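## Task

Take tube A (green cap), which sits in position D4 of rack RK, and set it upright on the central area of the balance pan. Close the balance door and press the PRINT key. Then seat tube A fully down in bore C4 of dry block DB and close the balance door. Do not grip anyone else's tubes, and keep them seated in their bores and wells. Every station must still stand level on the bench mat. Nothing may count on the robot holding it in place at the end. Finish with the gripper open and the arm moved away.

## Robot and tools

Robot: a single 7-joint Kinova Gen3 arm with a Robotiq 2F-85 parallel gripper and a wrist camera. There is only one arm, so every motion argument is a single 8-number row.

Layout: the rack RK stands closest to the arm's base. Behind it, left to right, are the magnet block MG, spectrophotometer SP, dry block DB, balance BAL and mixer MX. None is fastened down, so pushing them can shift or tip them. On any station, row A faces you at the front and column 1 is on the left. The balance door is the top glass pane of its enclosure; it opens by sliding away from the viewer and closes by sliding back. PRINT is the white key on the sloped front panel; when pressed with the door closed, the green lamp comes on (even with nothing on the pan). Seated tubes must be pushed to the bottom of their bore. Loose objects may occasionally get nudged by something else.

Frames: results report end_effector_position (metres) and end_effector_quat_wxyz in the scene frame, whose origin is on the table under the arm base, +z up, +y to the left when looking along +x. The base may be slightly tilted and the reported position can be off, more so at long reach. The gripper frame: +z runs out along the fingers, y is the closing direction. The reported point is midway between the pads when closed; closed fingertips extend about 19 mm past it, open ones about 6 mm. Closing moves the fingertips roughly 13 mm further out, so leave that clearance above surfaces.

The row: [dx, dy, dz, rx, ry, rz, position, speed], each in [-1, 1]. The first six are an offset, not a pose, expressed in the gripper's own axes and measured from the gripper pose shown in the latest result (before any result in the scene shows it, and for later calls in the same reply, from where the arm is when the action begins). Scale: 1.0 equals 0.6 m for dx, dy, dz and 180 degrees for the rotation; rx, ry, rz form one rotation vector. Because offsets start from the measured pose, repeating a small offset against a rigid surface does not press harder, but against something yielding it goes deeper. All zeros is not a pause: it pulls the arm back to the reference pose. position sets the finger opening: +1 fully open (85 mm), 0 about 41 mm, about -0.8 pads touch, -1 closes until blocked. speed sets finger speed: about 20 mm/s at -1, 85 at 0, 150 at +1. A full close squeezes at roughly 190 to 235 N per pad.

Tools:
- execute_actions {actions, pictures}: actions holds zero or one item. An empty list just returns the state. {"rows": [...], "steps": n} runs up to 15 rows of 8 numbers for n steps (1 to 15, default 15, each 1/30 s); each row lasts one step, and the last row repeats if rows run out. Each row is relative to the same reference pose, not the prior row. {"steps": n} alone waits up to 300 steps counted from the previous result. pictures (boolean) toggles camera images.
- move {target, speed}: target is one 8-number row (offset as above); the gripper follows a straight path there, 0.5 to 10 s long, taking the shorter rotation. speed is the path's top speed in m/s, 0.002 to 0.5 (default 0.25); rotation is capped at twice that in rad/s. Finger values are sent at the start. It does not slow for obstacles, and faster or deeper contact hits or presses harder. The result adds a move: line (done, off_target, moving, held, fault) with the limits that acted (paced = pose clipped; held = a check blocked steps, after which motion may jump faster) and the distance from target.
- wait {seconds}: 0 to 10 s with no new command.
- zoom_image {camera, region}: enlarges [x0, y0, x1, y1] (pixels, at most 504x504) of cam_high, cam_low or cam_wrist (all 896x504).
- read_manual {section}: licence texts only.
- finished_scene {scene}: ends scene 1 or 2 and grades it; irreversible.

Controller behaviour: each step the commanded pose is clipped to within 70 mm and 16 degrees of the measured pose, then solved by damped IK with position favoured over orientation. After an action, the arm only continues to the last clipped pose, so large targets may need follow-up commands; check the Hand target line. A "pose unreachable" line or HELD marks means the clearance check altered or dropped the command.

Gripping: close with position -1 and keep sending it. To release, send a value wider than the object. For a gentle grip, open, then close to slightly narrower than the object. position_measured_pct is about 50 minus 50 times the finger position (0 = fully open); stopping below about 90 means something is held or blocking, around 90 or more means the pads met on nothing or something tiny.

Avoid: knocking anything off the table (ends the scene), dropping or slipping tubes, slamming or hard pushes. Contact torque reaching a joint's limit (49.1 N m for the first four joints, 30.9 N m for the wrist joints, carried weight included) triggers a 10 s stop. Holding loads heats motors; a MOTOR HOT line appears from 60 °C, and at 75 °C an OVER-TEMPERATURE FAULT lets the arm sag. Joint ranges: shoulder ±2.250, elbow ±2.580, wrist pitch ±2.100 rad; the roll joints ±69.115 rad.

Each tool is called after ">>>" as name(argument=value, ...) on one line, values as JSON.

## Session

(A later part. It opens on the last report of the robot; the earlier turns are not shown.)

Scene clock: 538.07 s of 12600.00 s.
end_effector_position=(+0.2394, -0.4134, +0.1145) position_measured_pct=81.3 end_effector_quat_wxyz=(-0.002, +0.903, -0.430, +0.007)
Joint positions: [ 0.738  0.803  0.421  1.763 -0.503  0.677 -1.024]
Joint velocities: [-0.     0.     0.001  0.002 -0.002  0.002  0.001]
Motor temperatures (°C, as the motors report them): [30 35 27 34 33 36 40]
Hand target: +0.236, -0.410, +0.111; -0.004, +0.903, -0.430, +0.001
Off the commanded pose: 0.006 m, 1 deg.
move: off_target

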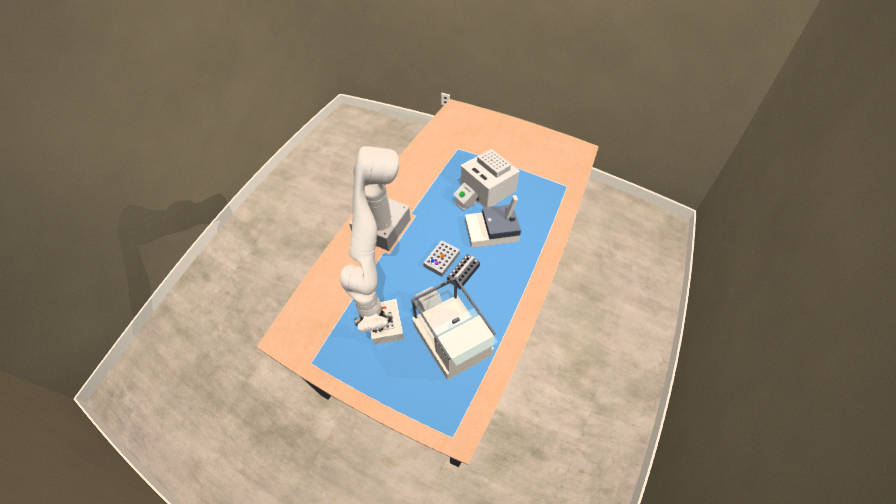

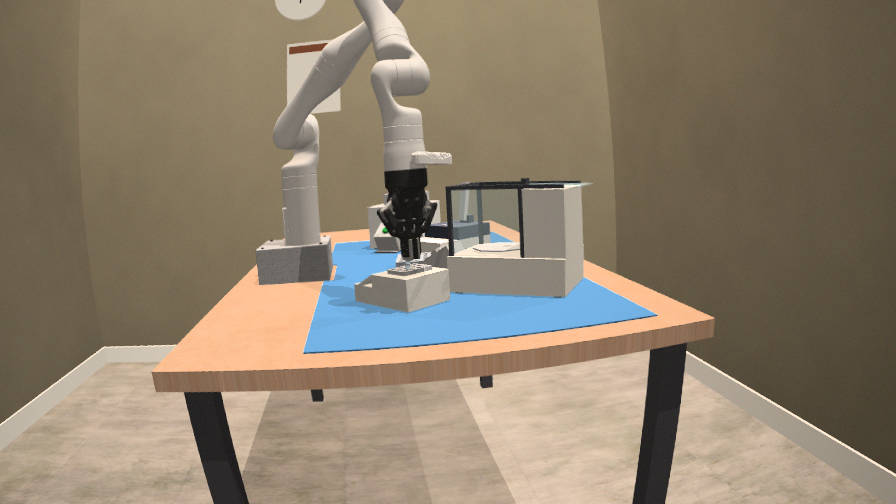

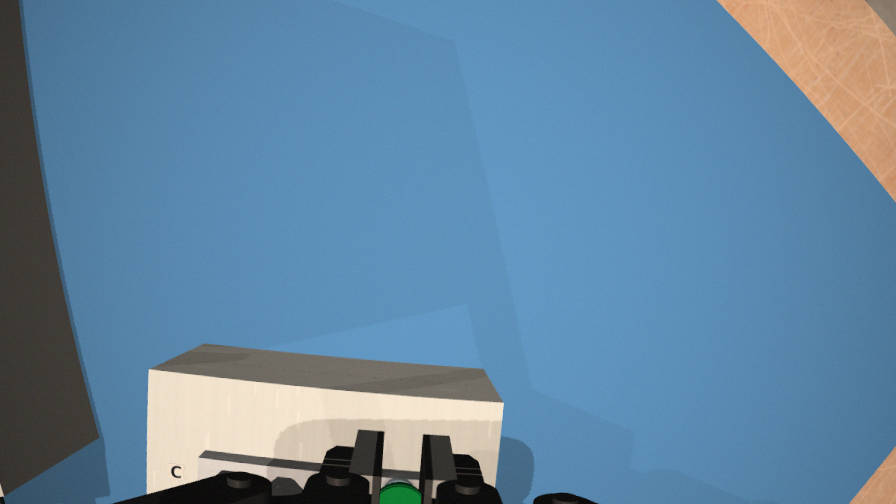

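>>> move(target=[-0.013,0,-0.002,0,-0.006,0,-0.72,0], speed=0.004)

>>> zoom_image(camera="cam_low", region=[370,230,450,300])

Scene clock: 544.27 s of 12600.00 s.
end_effector_position=(+0.2344, -0.4073, +0.1156) position_measured_pct=81.3 end_effector_quat_wxyz=(-0.006, +0.903, -0.430, -0.002)
Joint positions: [ 0.733  0.799  0.428  1.77  -0.494  0.693 -1.028]
Joint velocities: [-0.    -0.     0.     0.001 -0.    -0.001  0.   ]
Motor temperatures (°C, as the motors report them): [30 35 27 34 33 36 40]
Hand target: +0.234, -0.407, +0.116; -0.006, +0.903, -0.430, -0.002
Off the commanded pose: 0.000 m, 0 deg.
move: done

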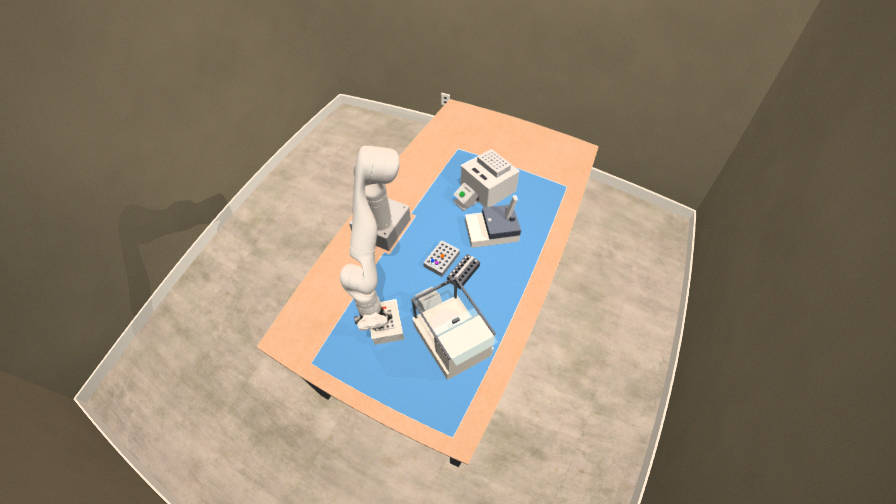

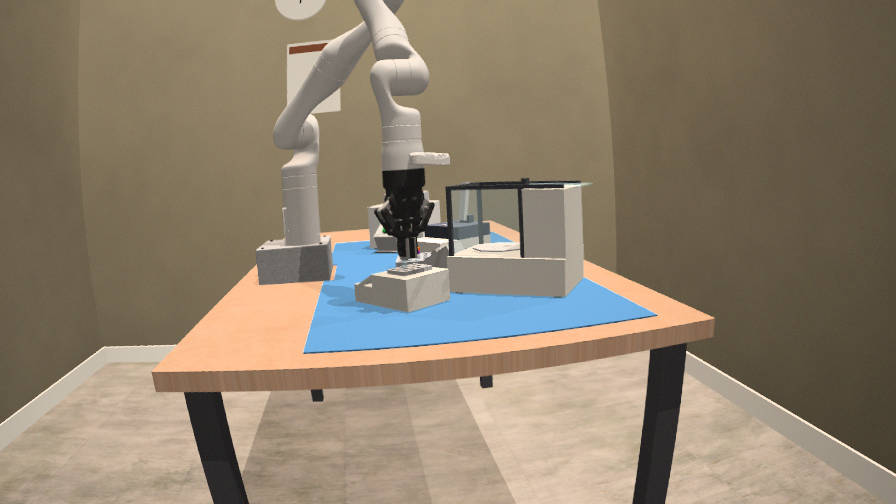

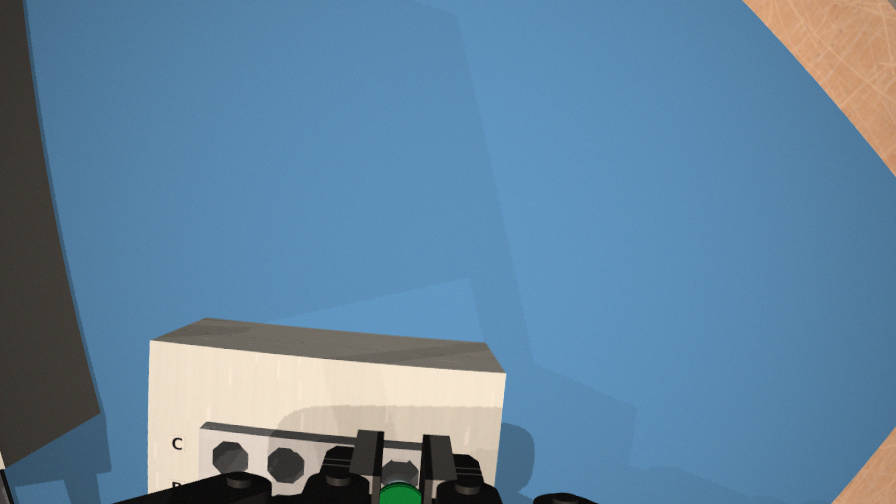

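Region (370, 230, 450, 300) of cam_low's 896x504 image, scaled by 6.300, with more detail than that image has; it fills the top 441 rows of this view, and the rest is white.

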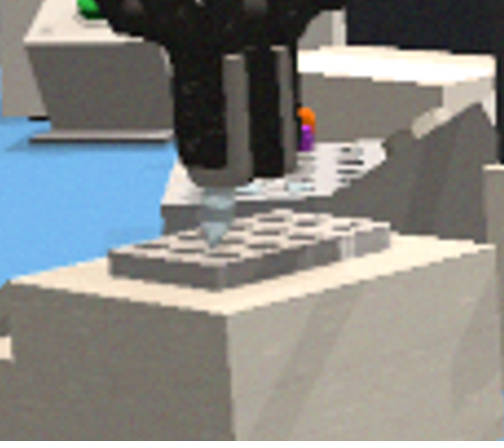

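>>> move(target=[0.040,0,-0.011,0,0.003,0,-0.72,0], speed=0.02)

>>> move(target=[0,0,0.02,0,0,0,-0.72,0], speed=0.006)

>>> zoom_image(camera="cam_low", region=[370,230,450,300])

Scene clock: 564.23 s of 12600.00 s.
end_effector_position=(+0.2496, -0.4259, +0.1221) position_measured_pct=81.3 end_effector_quat_wxyz=(-0.004, +0.903, -0.430, +0.003)
Joint positions: [ 0.73   0.819  0.439  1.691 -0.487  0.744 -1.053]
Joint velocities: [-0.     0.002  0.001 -0.004  0.001  0.003 -0.001]
Motor temperatures (°C, as the motors report them): [30 35 27 34 33 36 40]
Hand target: +0.250, -0.426, +0.122; -0.004, +0.903, -0.430, +0.003
Off the commanded pose: 0.000 m, 0 deg.
move: done

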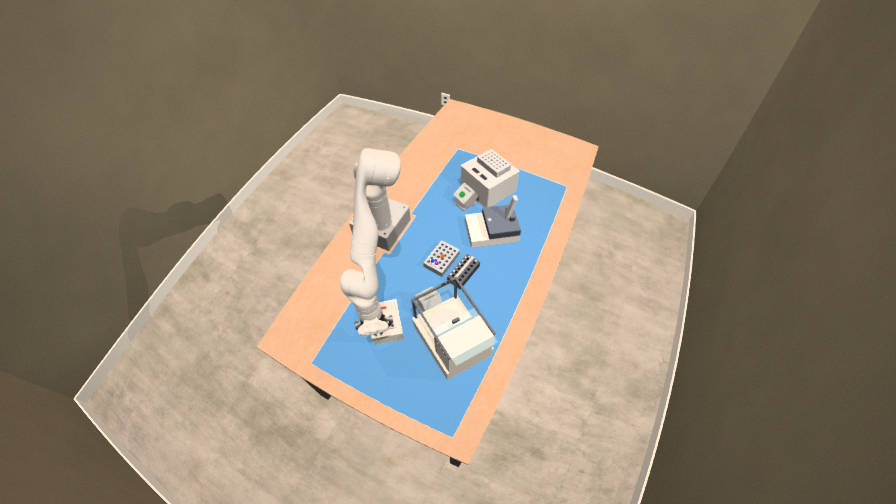

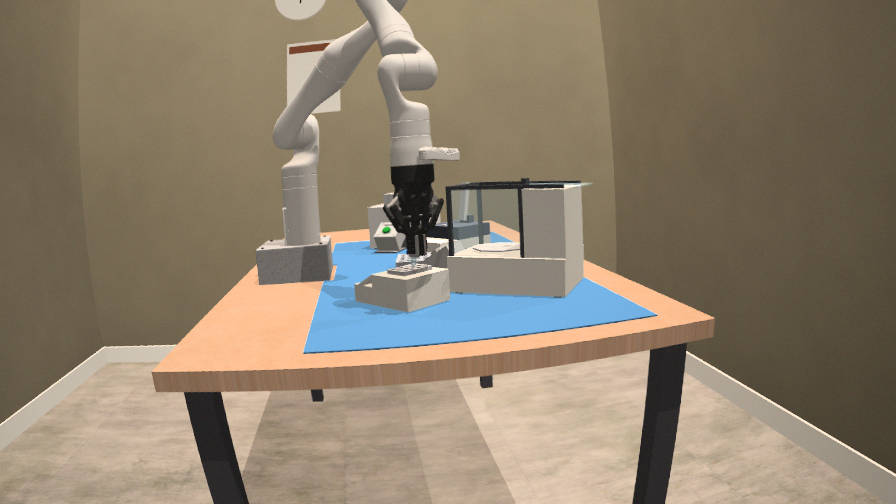

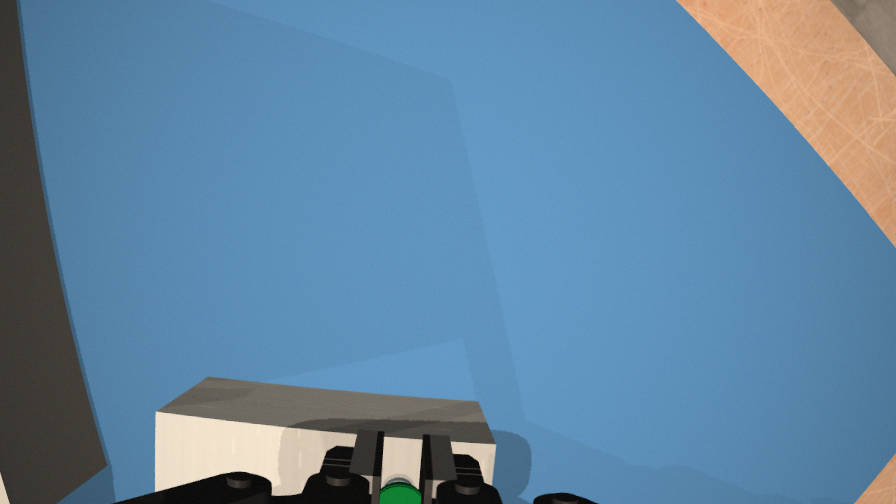

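Scene clock: 566.47 s of 12600.00 s.
end_effector_position=(+0.2497, -0.4259, +0.1102) position_measured_pct=81.3 end_effector_quat_wxyz=(-0.004, +0.903, -0.430, +0.003)
Joint positions: [ 0.738  0.84   0.427  1.695 -0.499  0.718 -1.044]
Joint velocities: [ 0.001  0.001 -0.    -0.     0.001 -0.002  0.001]
Motor temperatures (°C, as the motors report them): [30 35 27 34 33 36 40]
Hand target: +0.250, -0.426, +0.110; -0.004, +0.903, -0.430, +0.003
Off the commanded pose: 0.000 m, 0 deg.
move: done

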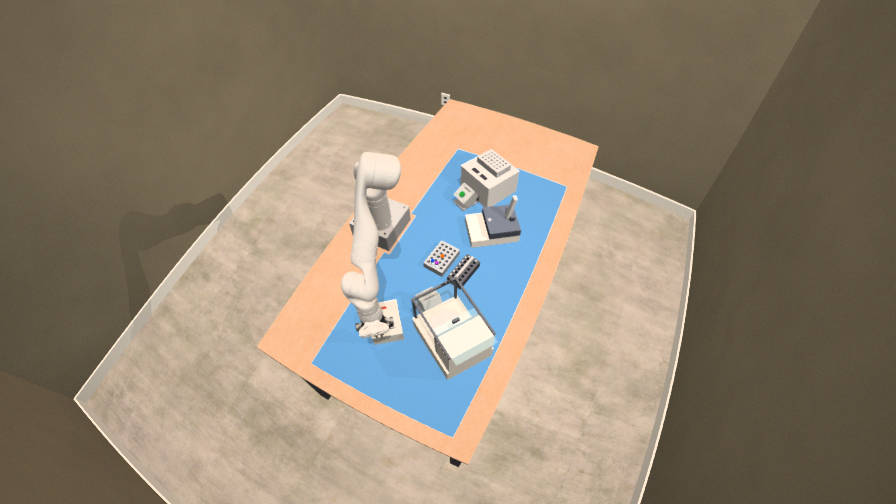

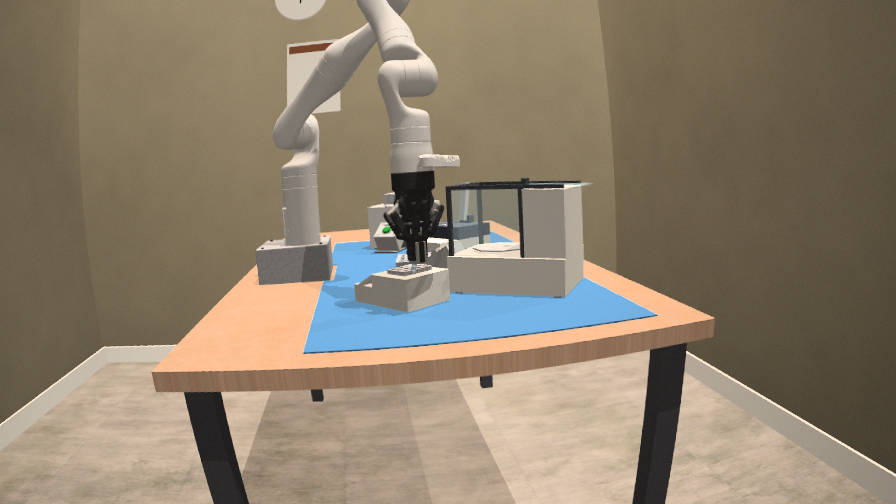

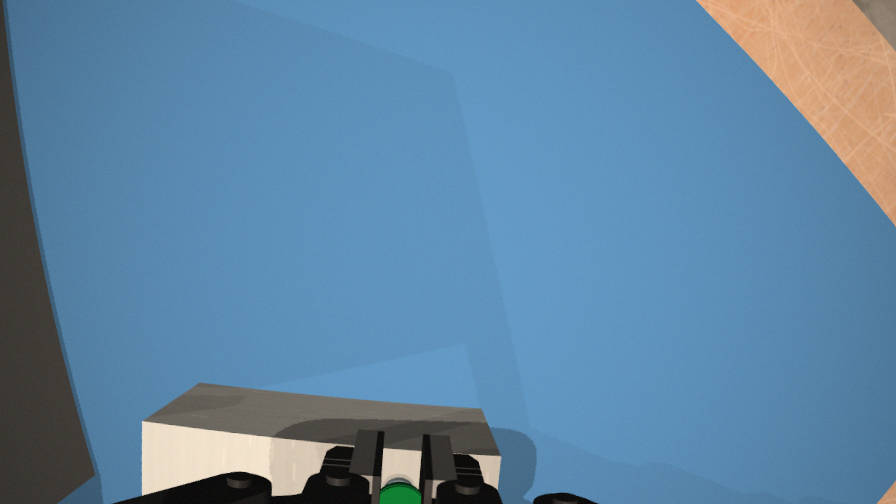

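Region (370, 230, 450, 300) of cam_low's 896x504 image, scaled by 6.300, with more detail than that image has; it fills the top 441 rows of this view, and the rest is white.

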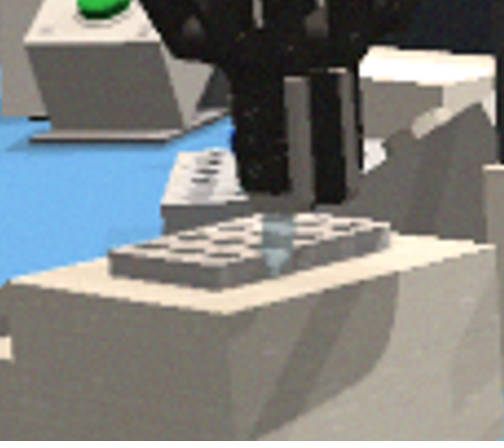

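>>> move(target=[-0.02,0,0,0,0,0,-0.72,0], speed=0.005)

>>> zoom_image(camera="cam_low", region=[370,230,450,300])

Scene clock: 575.67 s of 12600.00 s.
end_effector_position=(+0.2441, -0.4191, +0.1111) position_measured_pct=81.3 end_effector_quat_wxyz=(-0.002, +0.903, -0.429, +0.006)
Joint positions: [ 0.738  0.821  0.422  1.736 -0.503  0.688 -1.031]
Joint velocities: [-0.    -0.001  0.001  0.001 -0.001 -0.004 -0.   ]
Motor temperatures (°C, as the motors report them): [30 35 27 34 33 36 40]
Hand target: +0.242, -0.417, +0.110; -0.004, +0.903, -0.430, +0.003
Off the commanded pose: 0.003 m, 0 deg.
move: done

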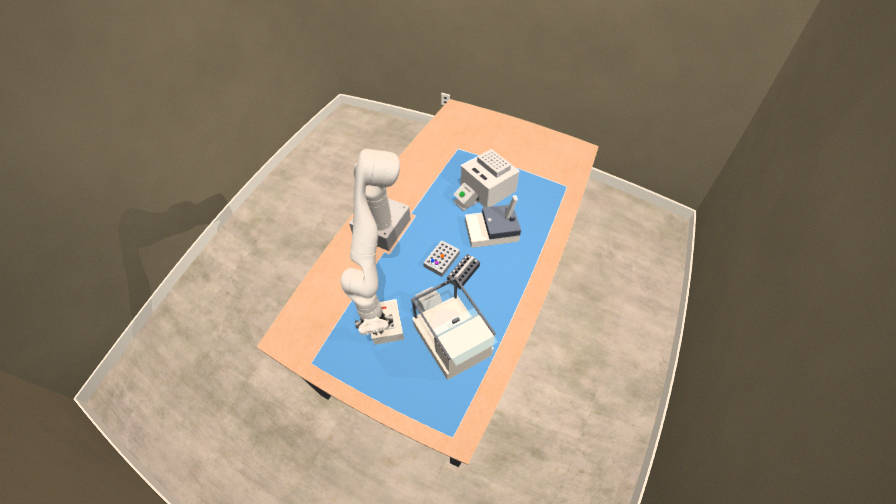

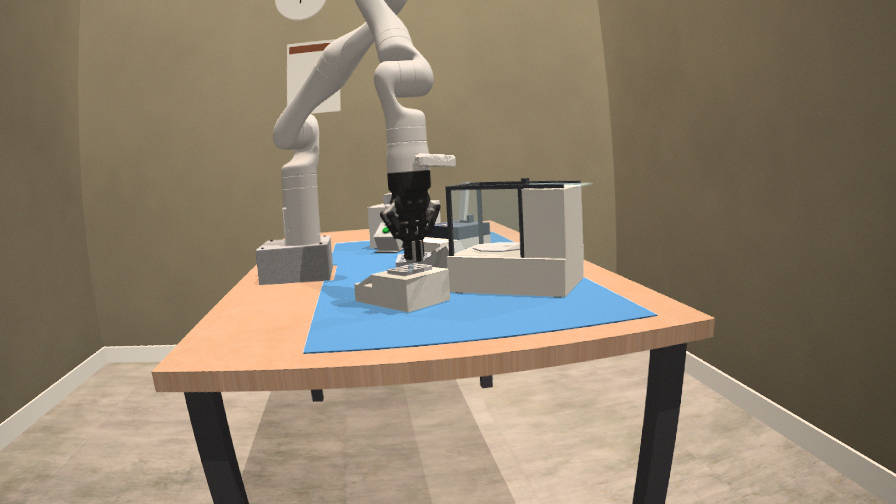

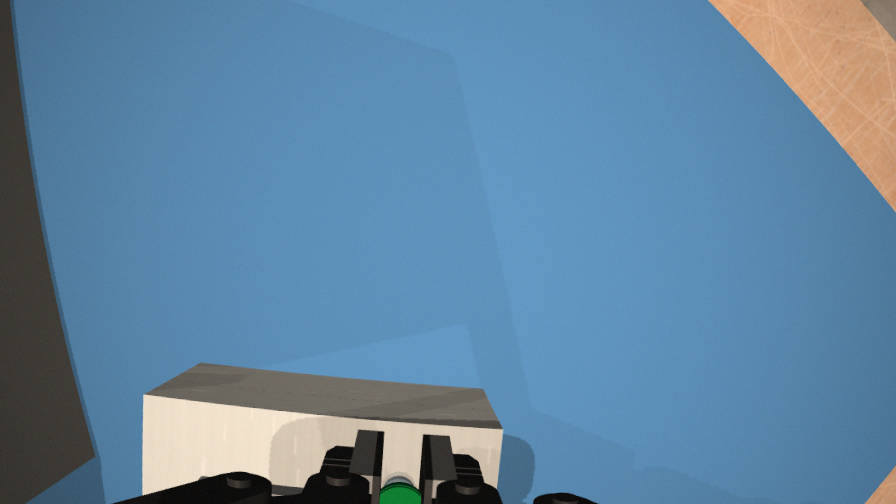

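Region (370, 230, 450, 300) of cam_low's 896x504 image, scaled by 6.300, with more detail than that image has; it fills the top 441 rows of this view, and the rest is white.

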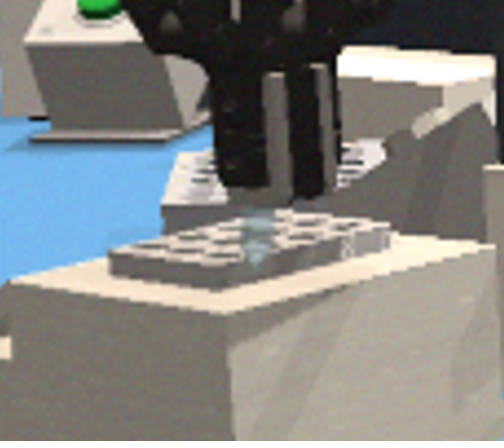

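>>> move(target=[-0.014,0,0.002,0,-0.002,0,-0.72,0], speed=0.005)

>>> zoom_image(camera="cam_low", region=[370,230,450,300])

Scene clock: 586.80 s of 12600.00 s.
end_effector_position=(+0.2430, -0.4177, +0.1124) position_measured_pct=81.3 end_effector_quat_wxyz=(+0.001, +0.903, -0.429, +0.009)
Joint positions: [ 0.737  0.812  0.42   1.752 -0.506  0.671 -1.024]
Joint velocities: [-0.    -0.001  0.     0.002  0.002  0.     0.001]
Motor temperatures (°C, as the motors report them): [30 35 27 34 33 36 40]
Hand target: +0.239, -0.413, +0.110; -0.003, +0.903, -0.429, +0.003
Off the commanded pose: 0.007 m, 1 deg.
move: off_target

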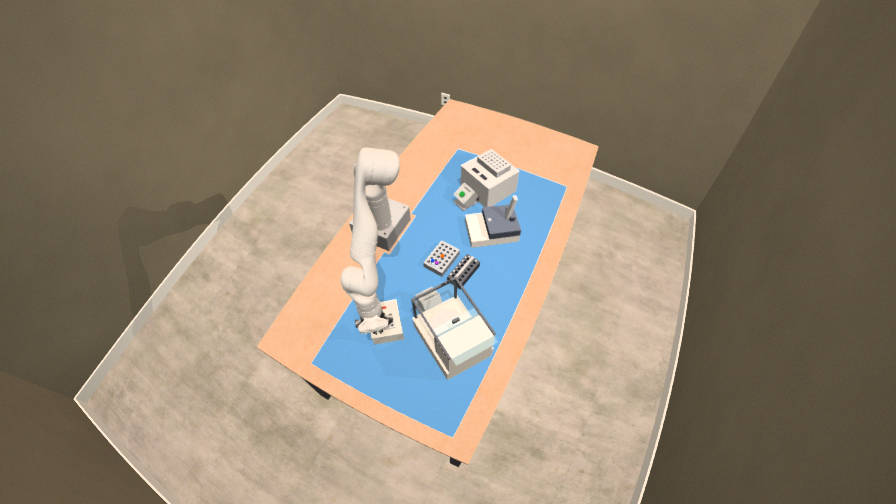

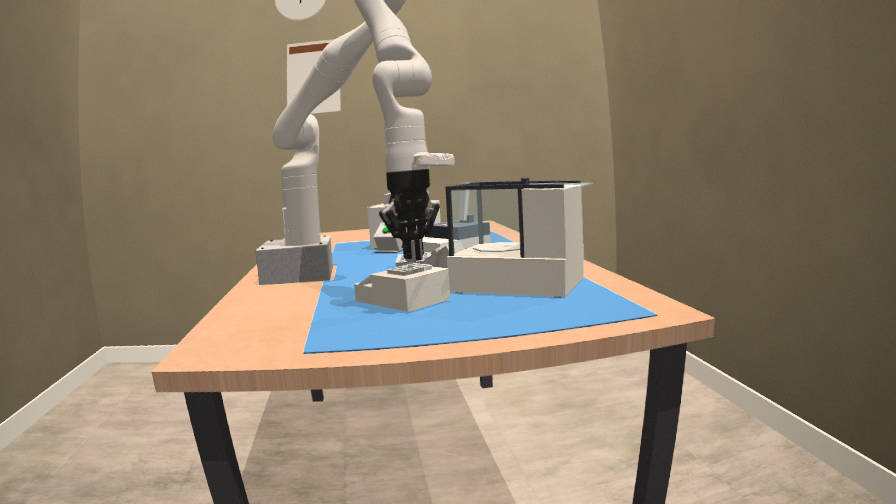

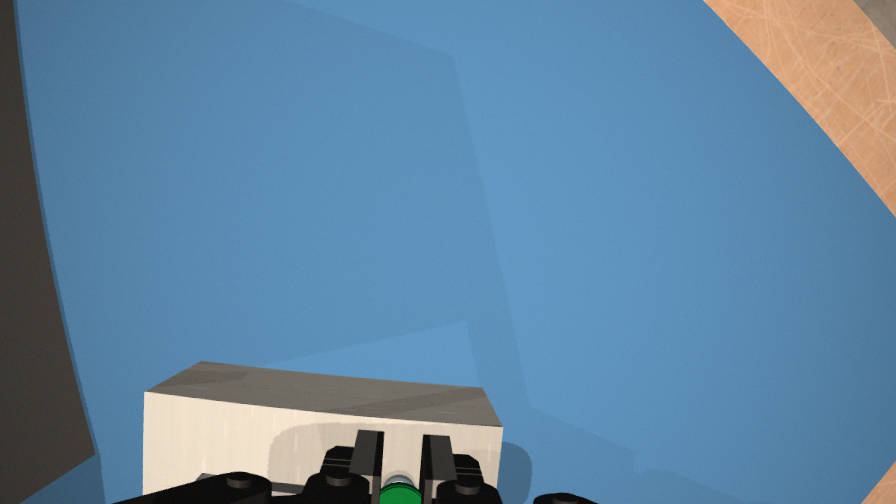

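Region (370, 230, 450, 300) of cam_low's 896x504 image, scaled by 6.300, with more detail than that image has; it fills the top 441 rows of this view, and the rest is white.

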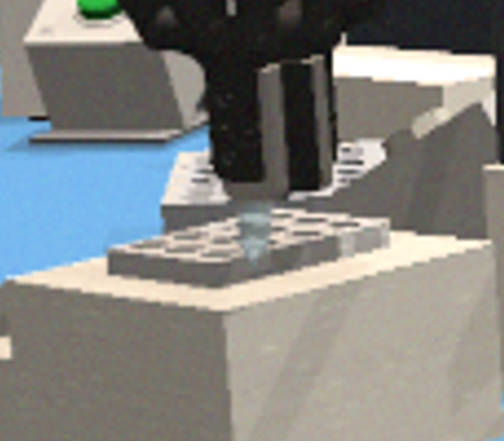

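>>> move(target=[0.003,0,-0.023,0,0,0,-0.72,0], speed=0.02)

>>> move(target=[-0.034,0.001,0,0,0.054,0,-0.72,0], speed=0.03)

>>> zoom_image(camera="cam_low", region=[360,210,460,300])

Scene clock: 608.20 s of 12600.00 s.
end_effector_position=(+0.2438, -0.4189, +0.1261) position_measured_pct=81.3 end_effector_quat_wxyz=(+0.001, +0.903, -0.429, +0.009)
Joint positions: [ 0.727  0.79   0.437  1.741 -0.492  0.706 -1.037]
Joint velocities: [-0.001 -0.003  0.002 -0.     0.     0.003 -0.001]
Motor temperatures (°C, as the motors report them): [30 35 27 34 33 36 40]
Hand target: +0.244, -0.419, +0.126; +0.001, +0.903, -0.429, +0.009
Off the commanded pose: 0.000 m, 0 deg.
move: done

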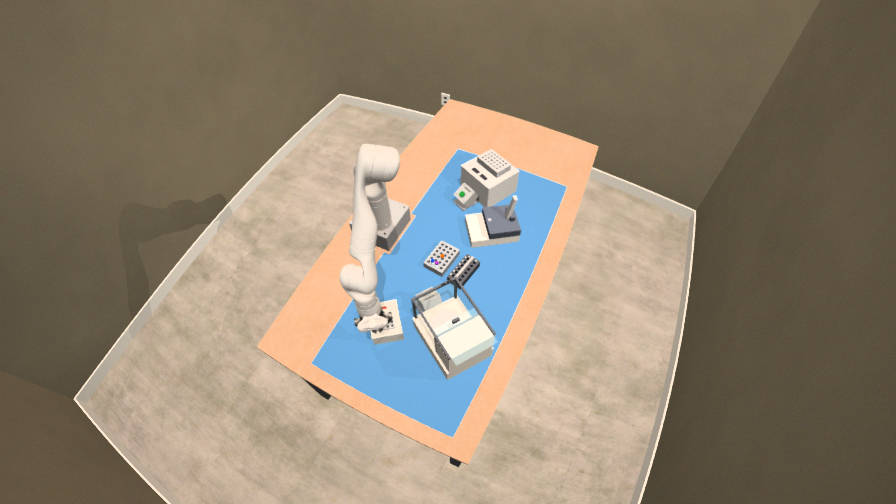

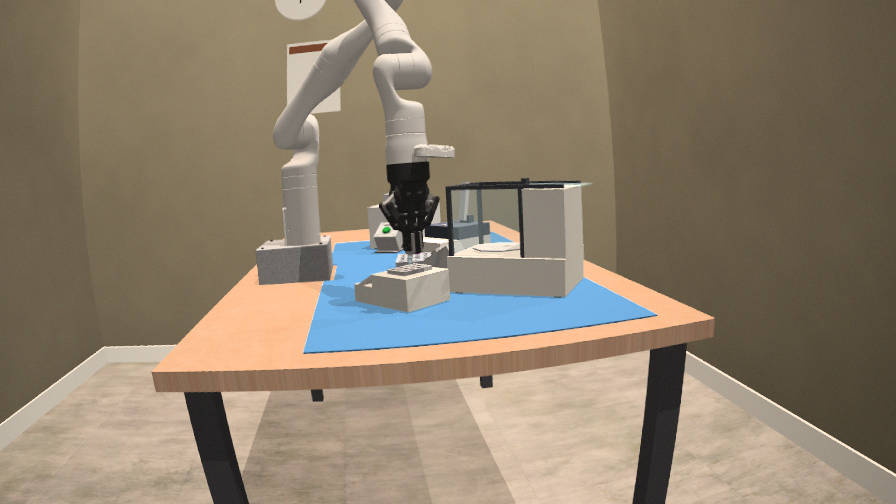

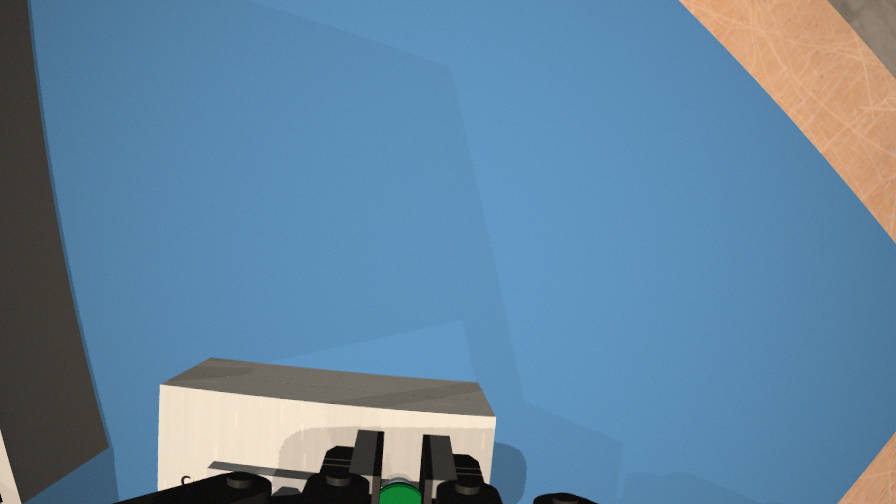

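Scene clock: 611.27 s of 12600.00 s.
end_effector_position=(+0.2306, -0.4034, +0.1255) position_measured_pct=81.3 end_effector_quat_wxyz=(+0.037, +0.900, -0.427, +0.086)
Joint positions: [ 0.825  0.678  0.286  1.991 -0.608  0.369 -0.874]
Joint velocities: [ 0.01  -0.005 -0.009  0.01  -0.007 -0.013  0.008]
Motor temperatures (°C, as the motors report them): [30 35 27 34 33 36 40]
Hand target: +0.230, -0.404, +0.126; +0.037, +0.899, -0.427, +0.086
Off the commanded pose: 0.000 m, 0 deg.
move: done

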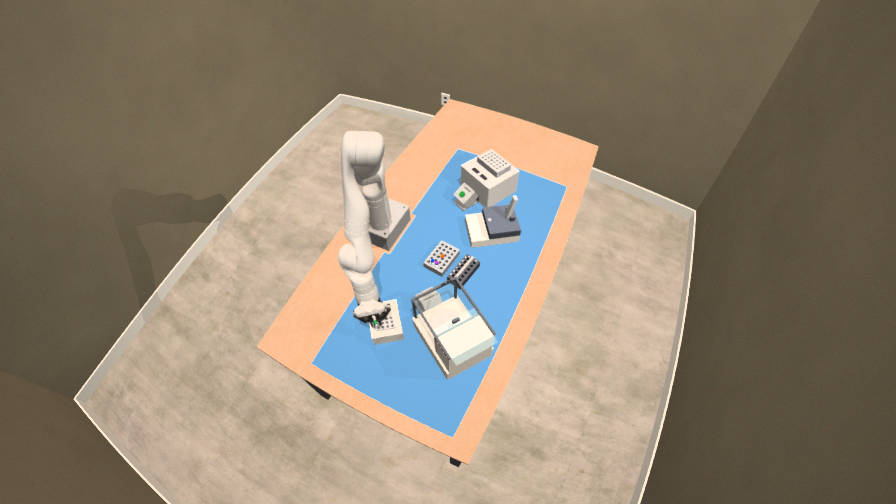

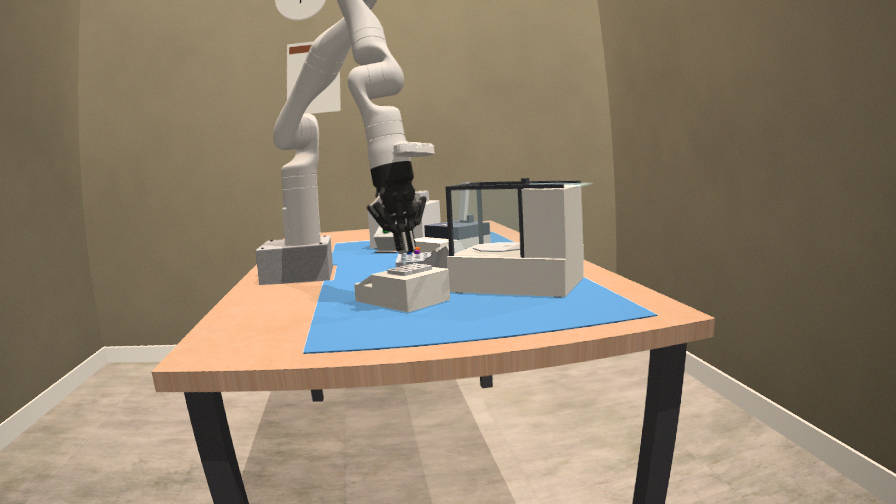

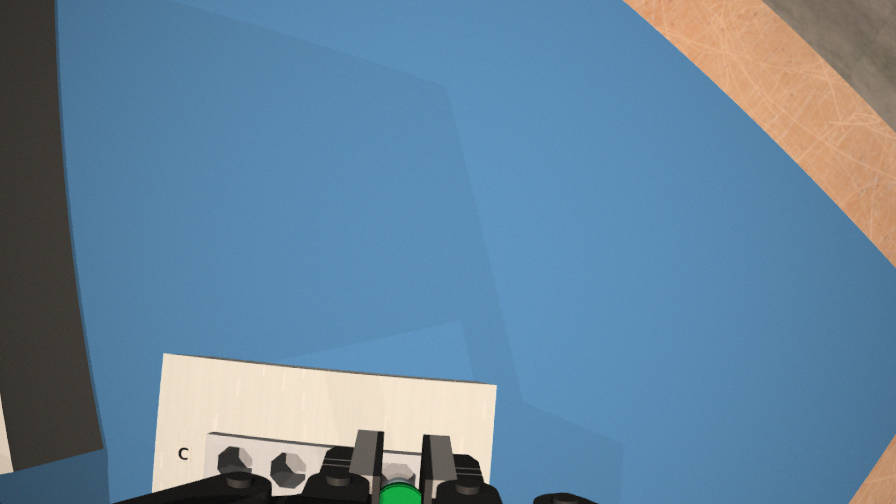

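Region (360, 210, 460, 300) of cam_low's 896x504 image, scaled by 5.040, with more detail than that image has; it fills the top 454 rows of this view, and the rest is white.

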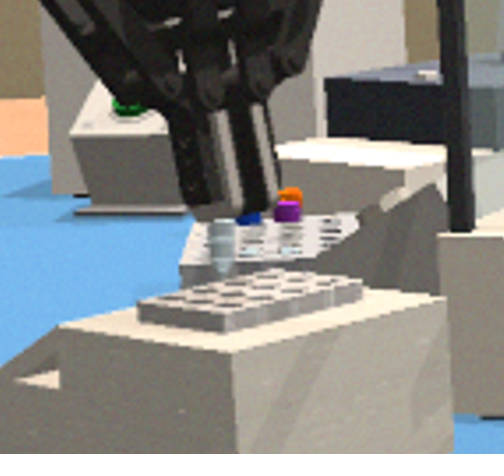

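>>> move(target=[-0.0047,0,0.0246,0,0,0,-0.72,0], speed=0.006)

>>> zoom_image(camera="cam_low", region=[360,210,460,300])

Scene clock: 623.20 s of 12600.00 s.
end_effector_position=(+0.2310, -0.4035, +0.1107) position_measured_pct=81.3 end_effector_quat_wxyz=(+0.037, +0.900, -0.426, +0.086)
Joint positions: [ 0.85   0.708  0.248  1.996 -0.628  0.326 -0.853]
Joint velocities: [ 0.001  0.001 -0.003  0.001  0.001 -0.003  0.002]
Motor temperatures (°C, as the motors report them): [30 35 27 34 33 36 40]
Hand target: +0.231, -0.403, +0.110; +0.037, +0.900, -0.427, +0.086
Off the commanded pose: 0.000 m, 0 deg.
move: done

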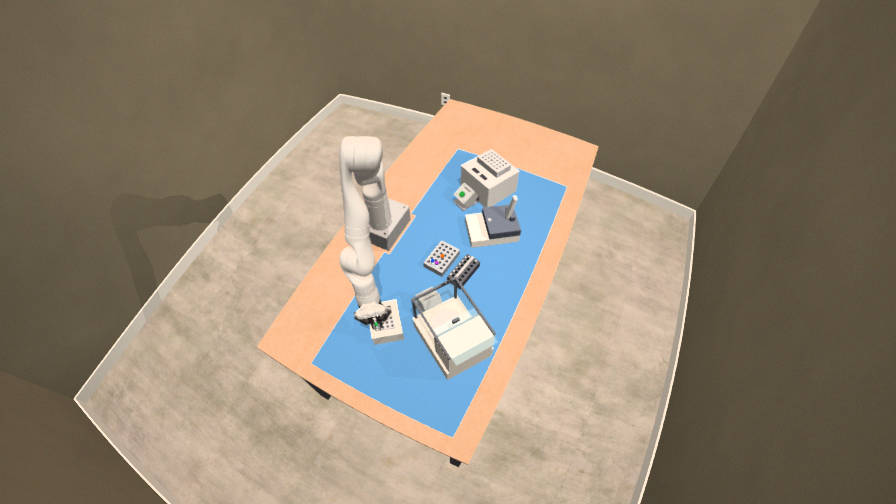

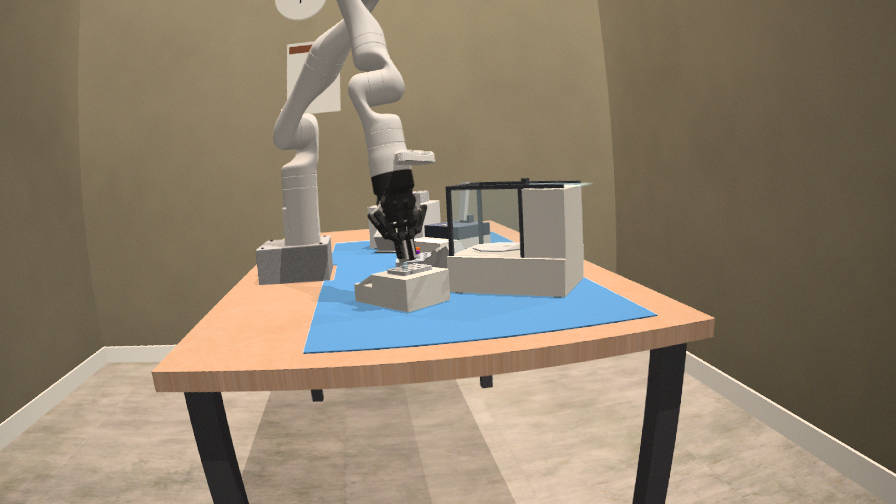

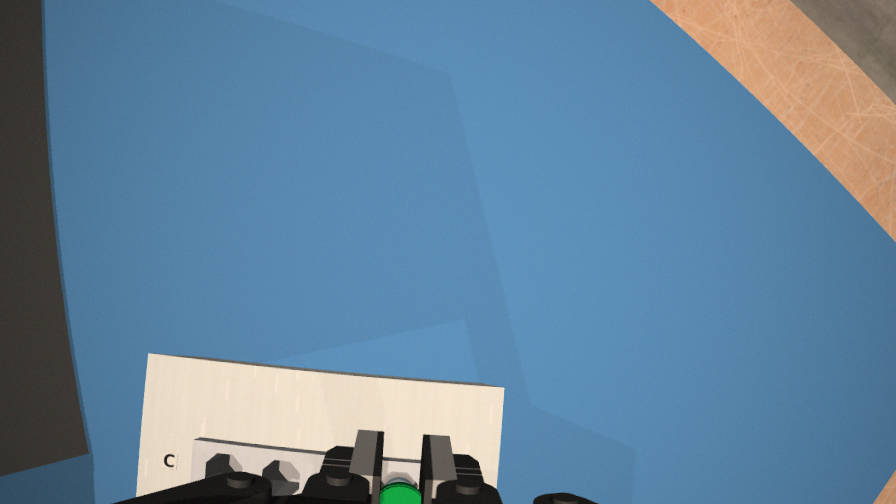

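Region (360, 210, 460, 300) of cam_low's 896x504 image, scaled by 5.040, with more detail than that image has; it fills the top 454 rows of this view, and the rest is white.

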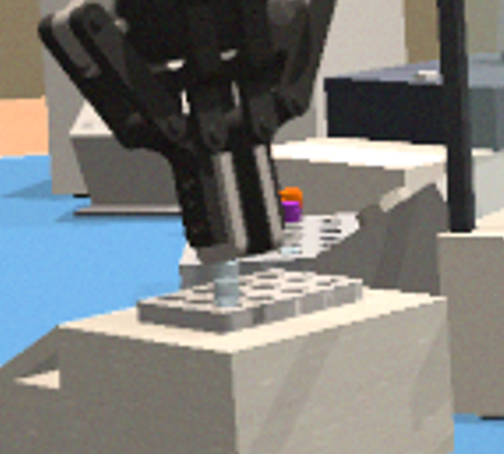

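Went in freely. Continue down to ~0.095.

>>> move(target=[-0.005,0,0.0262,0,0,0,-0.72,0], speed=0.006)

>>> zoom_image(camera="cam_low", region=[360,210,460,300])

Scene clock: 628.67 s of 12600.00 s.
end_effector_position=(+0.2311, -0.4033, +0.0949) position_measured_pct=81.3 end_effector_quat_wxyz=(+0.037, +0.900, -0.426, +0.086)
Joint positions: [ 0.878  0.741  0.208  2.    -0.646  0.28  -0.832]
Joint velocities: [ 0.001  0.001 -0.001  0.001 -0.001 -0.001 -0.   ]
Motor temperatures (°C, as the motors report them): [30 35 27 34 33 36 40]
Hand target: +0.231, -0.403, +0.095; +0.037, +0.900, -0.426, +0.086
Off the commanded pose: 0.000 m, 0 deg.
move: done

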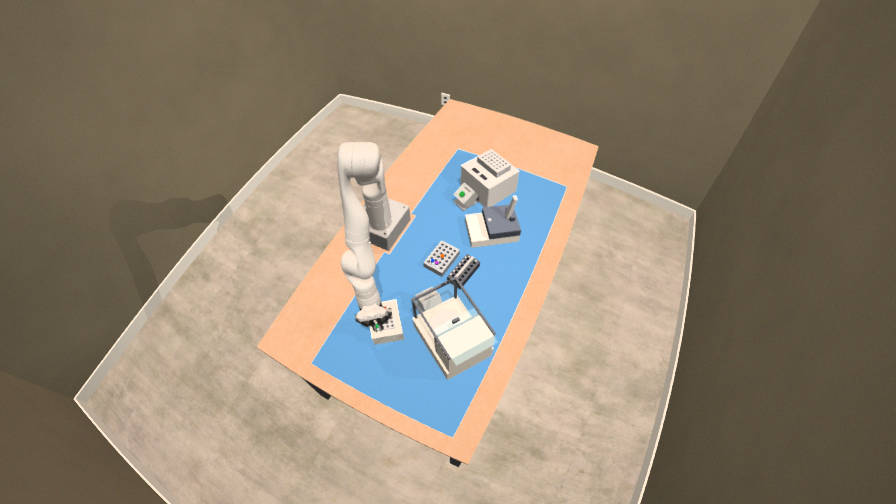

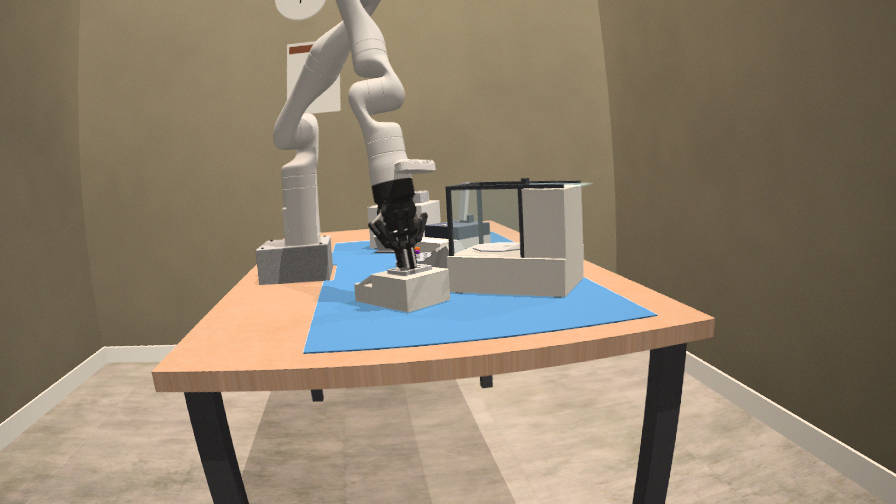

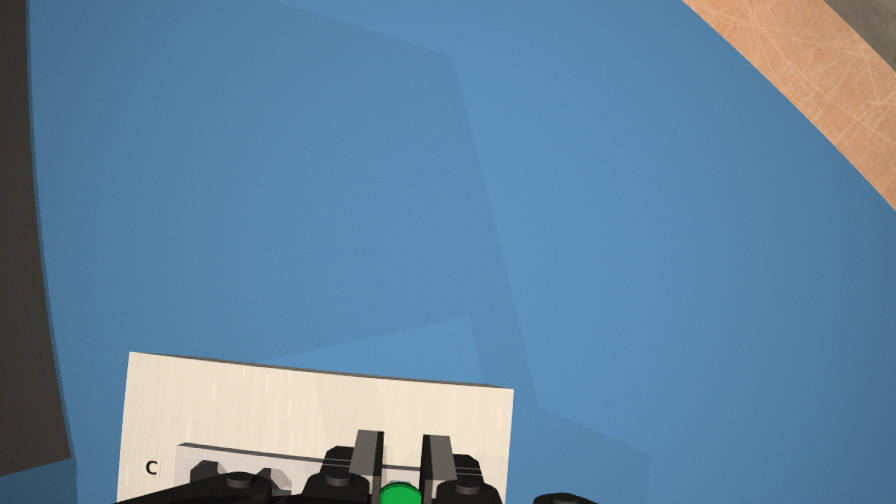

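Region (360, 210, 460, 300) of cam_low's 896x504 image, scaled by 5.040, with more detail than that image has; it fills the top 454 rows of this view, and the rest is white.

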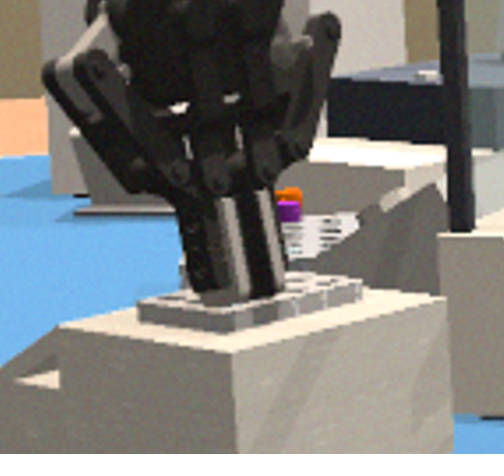

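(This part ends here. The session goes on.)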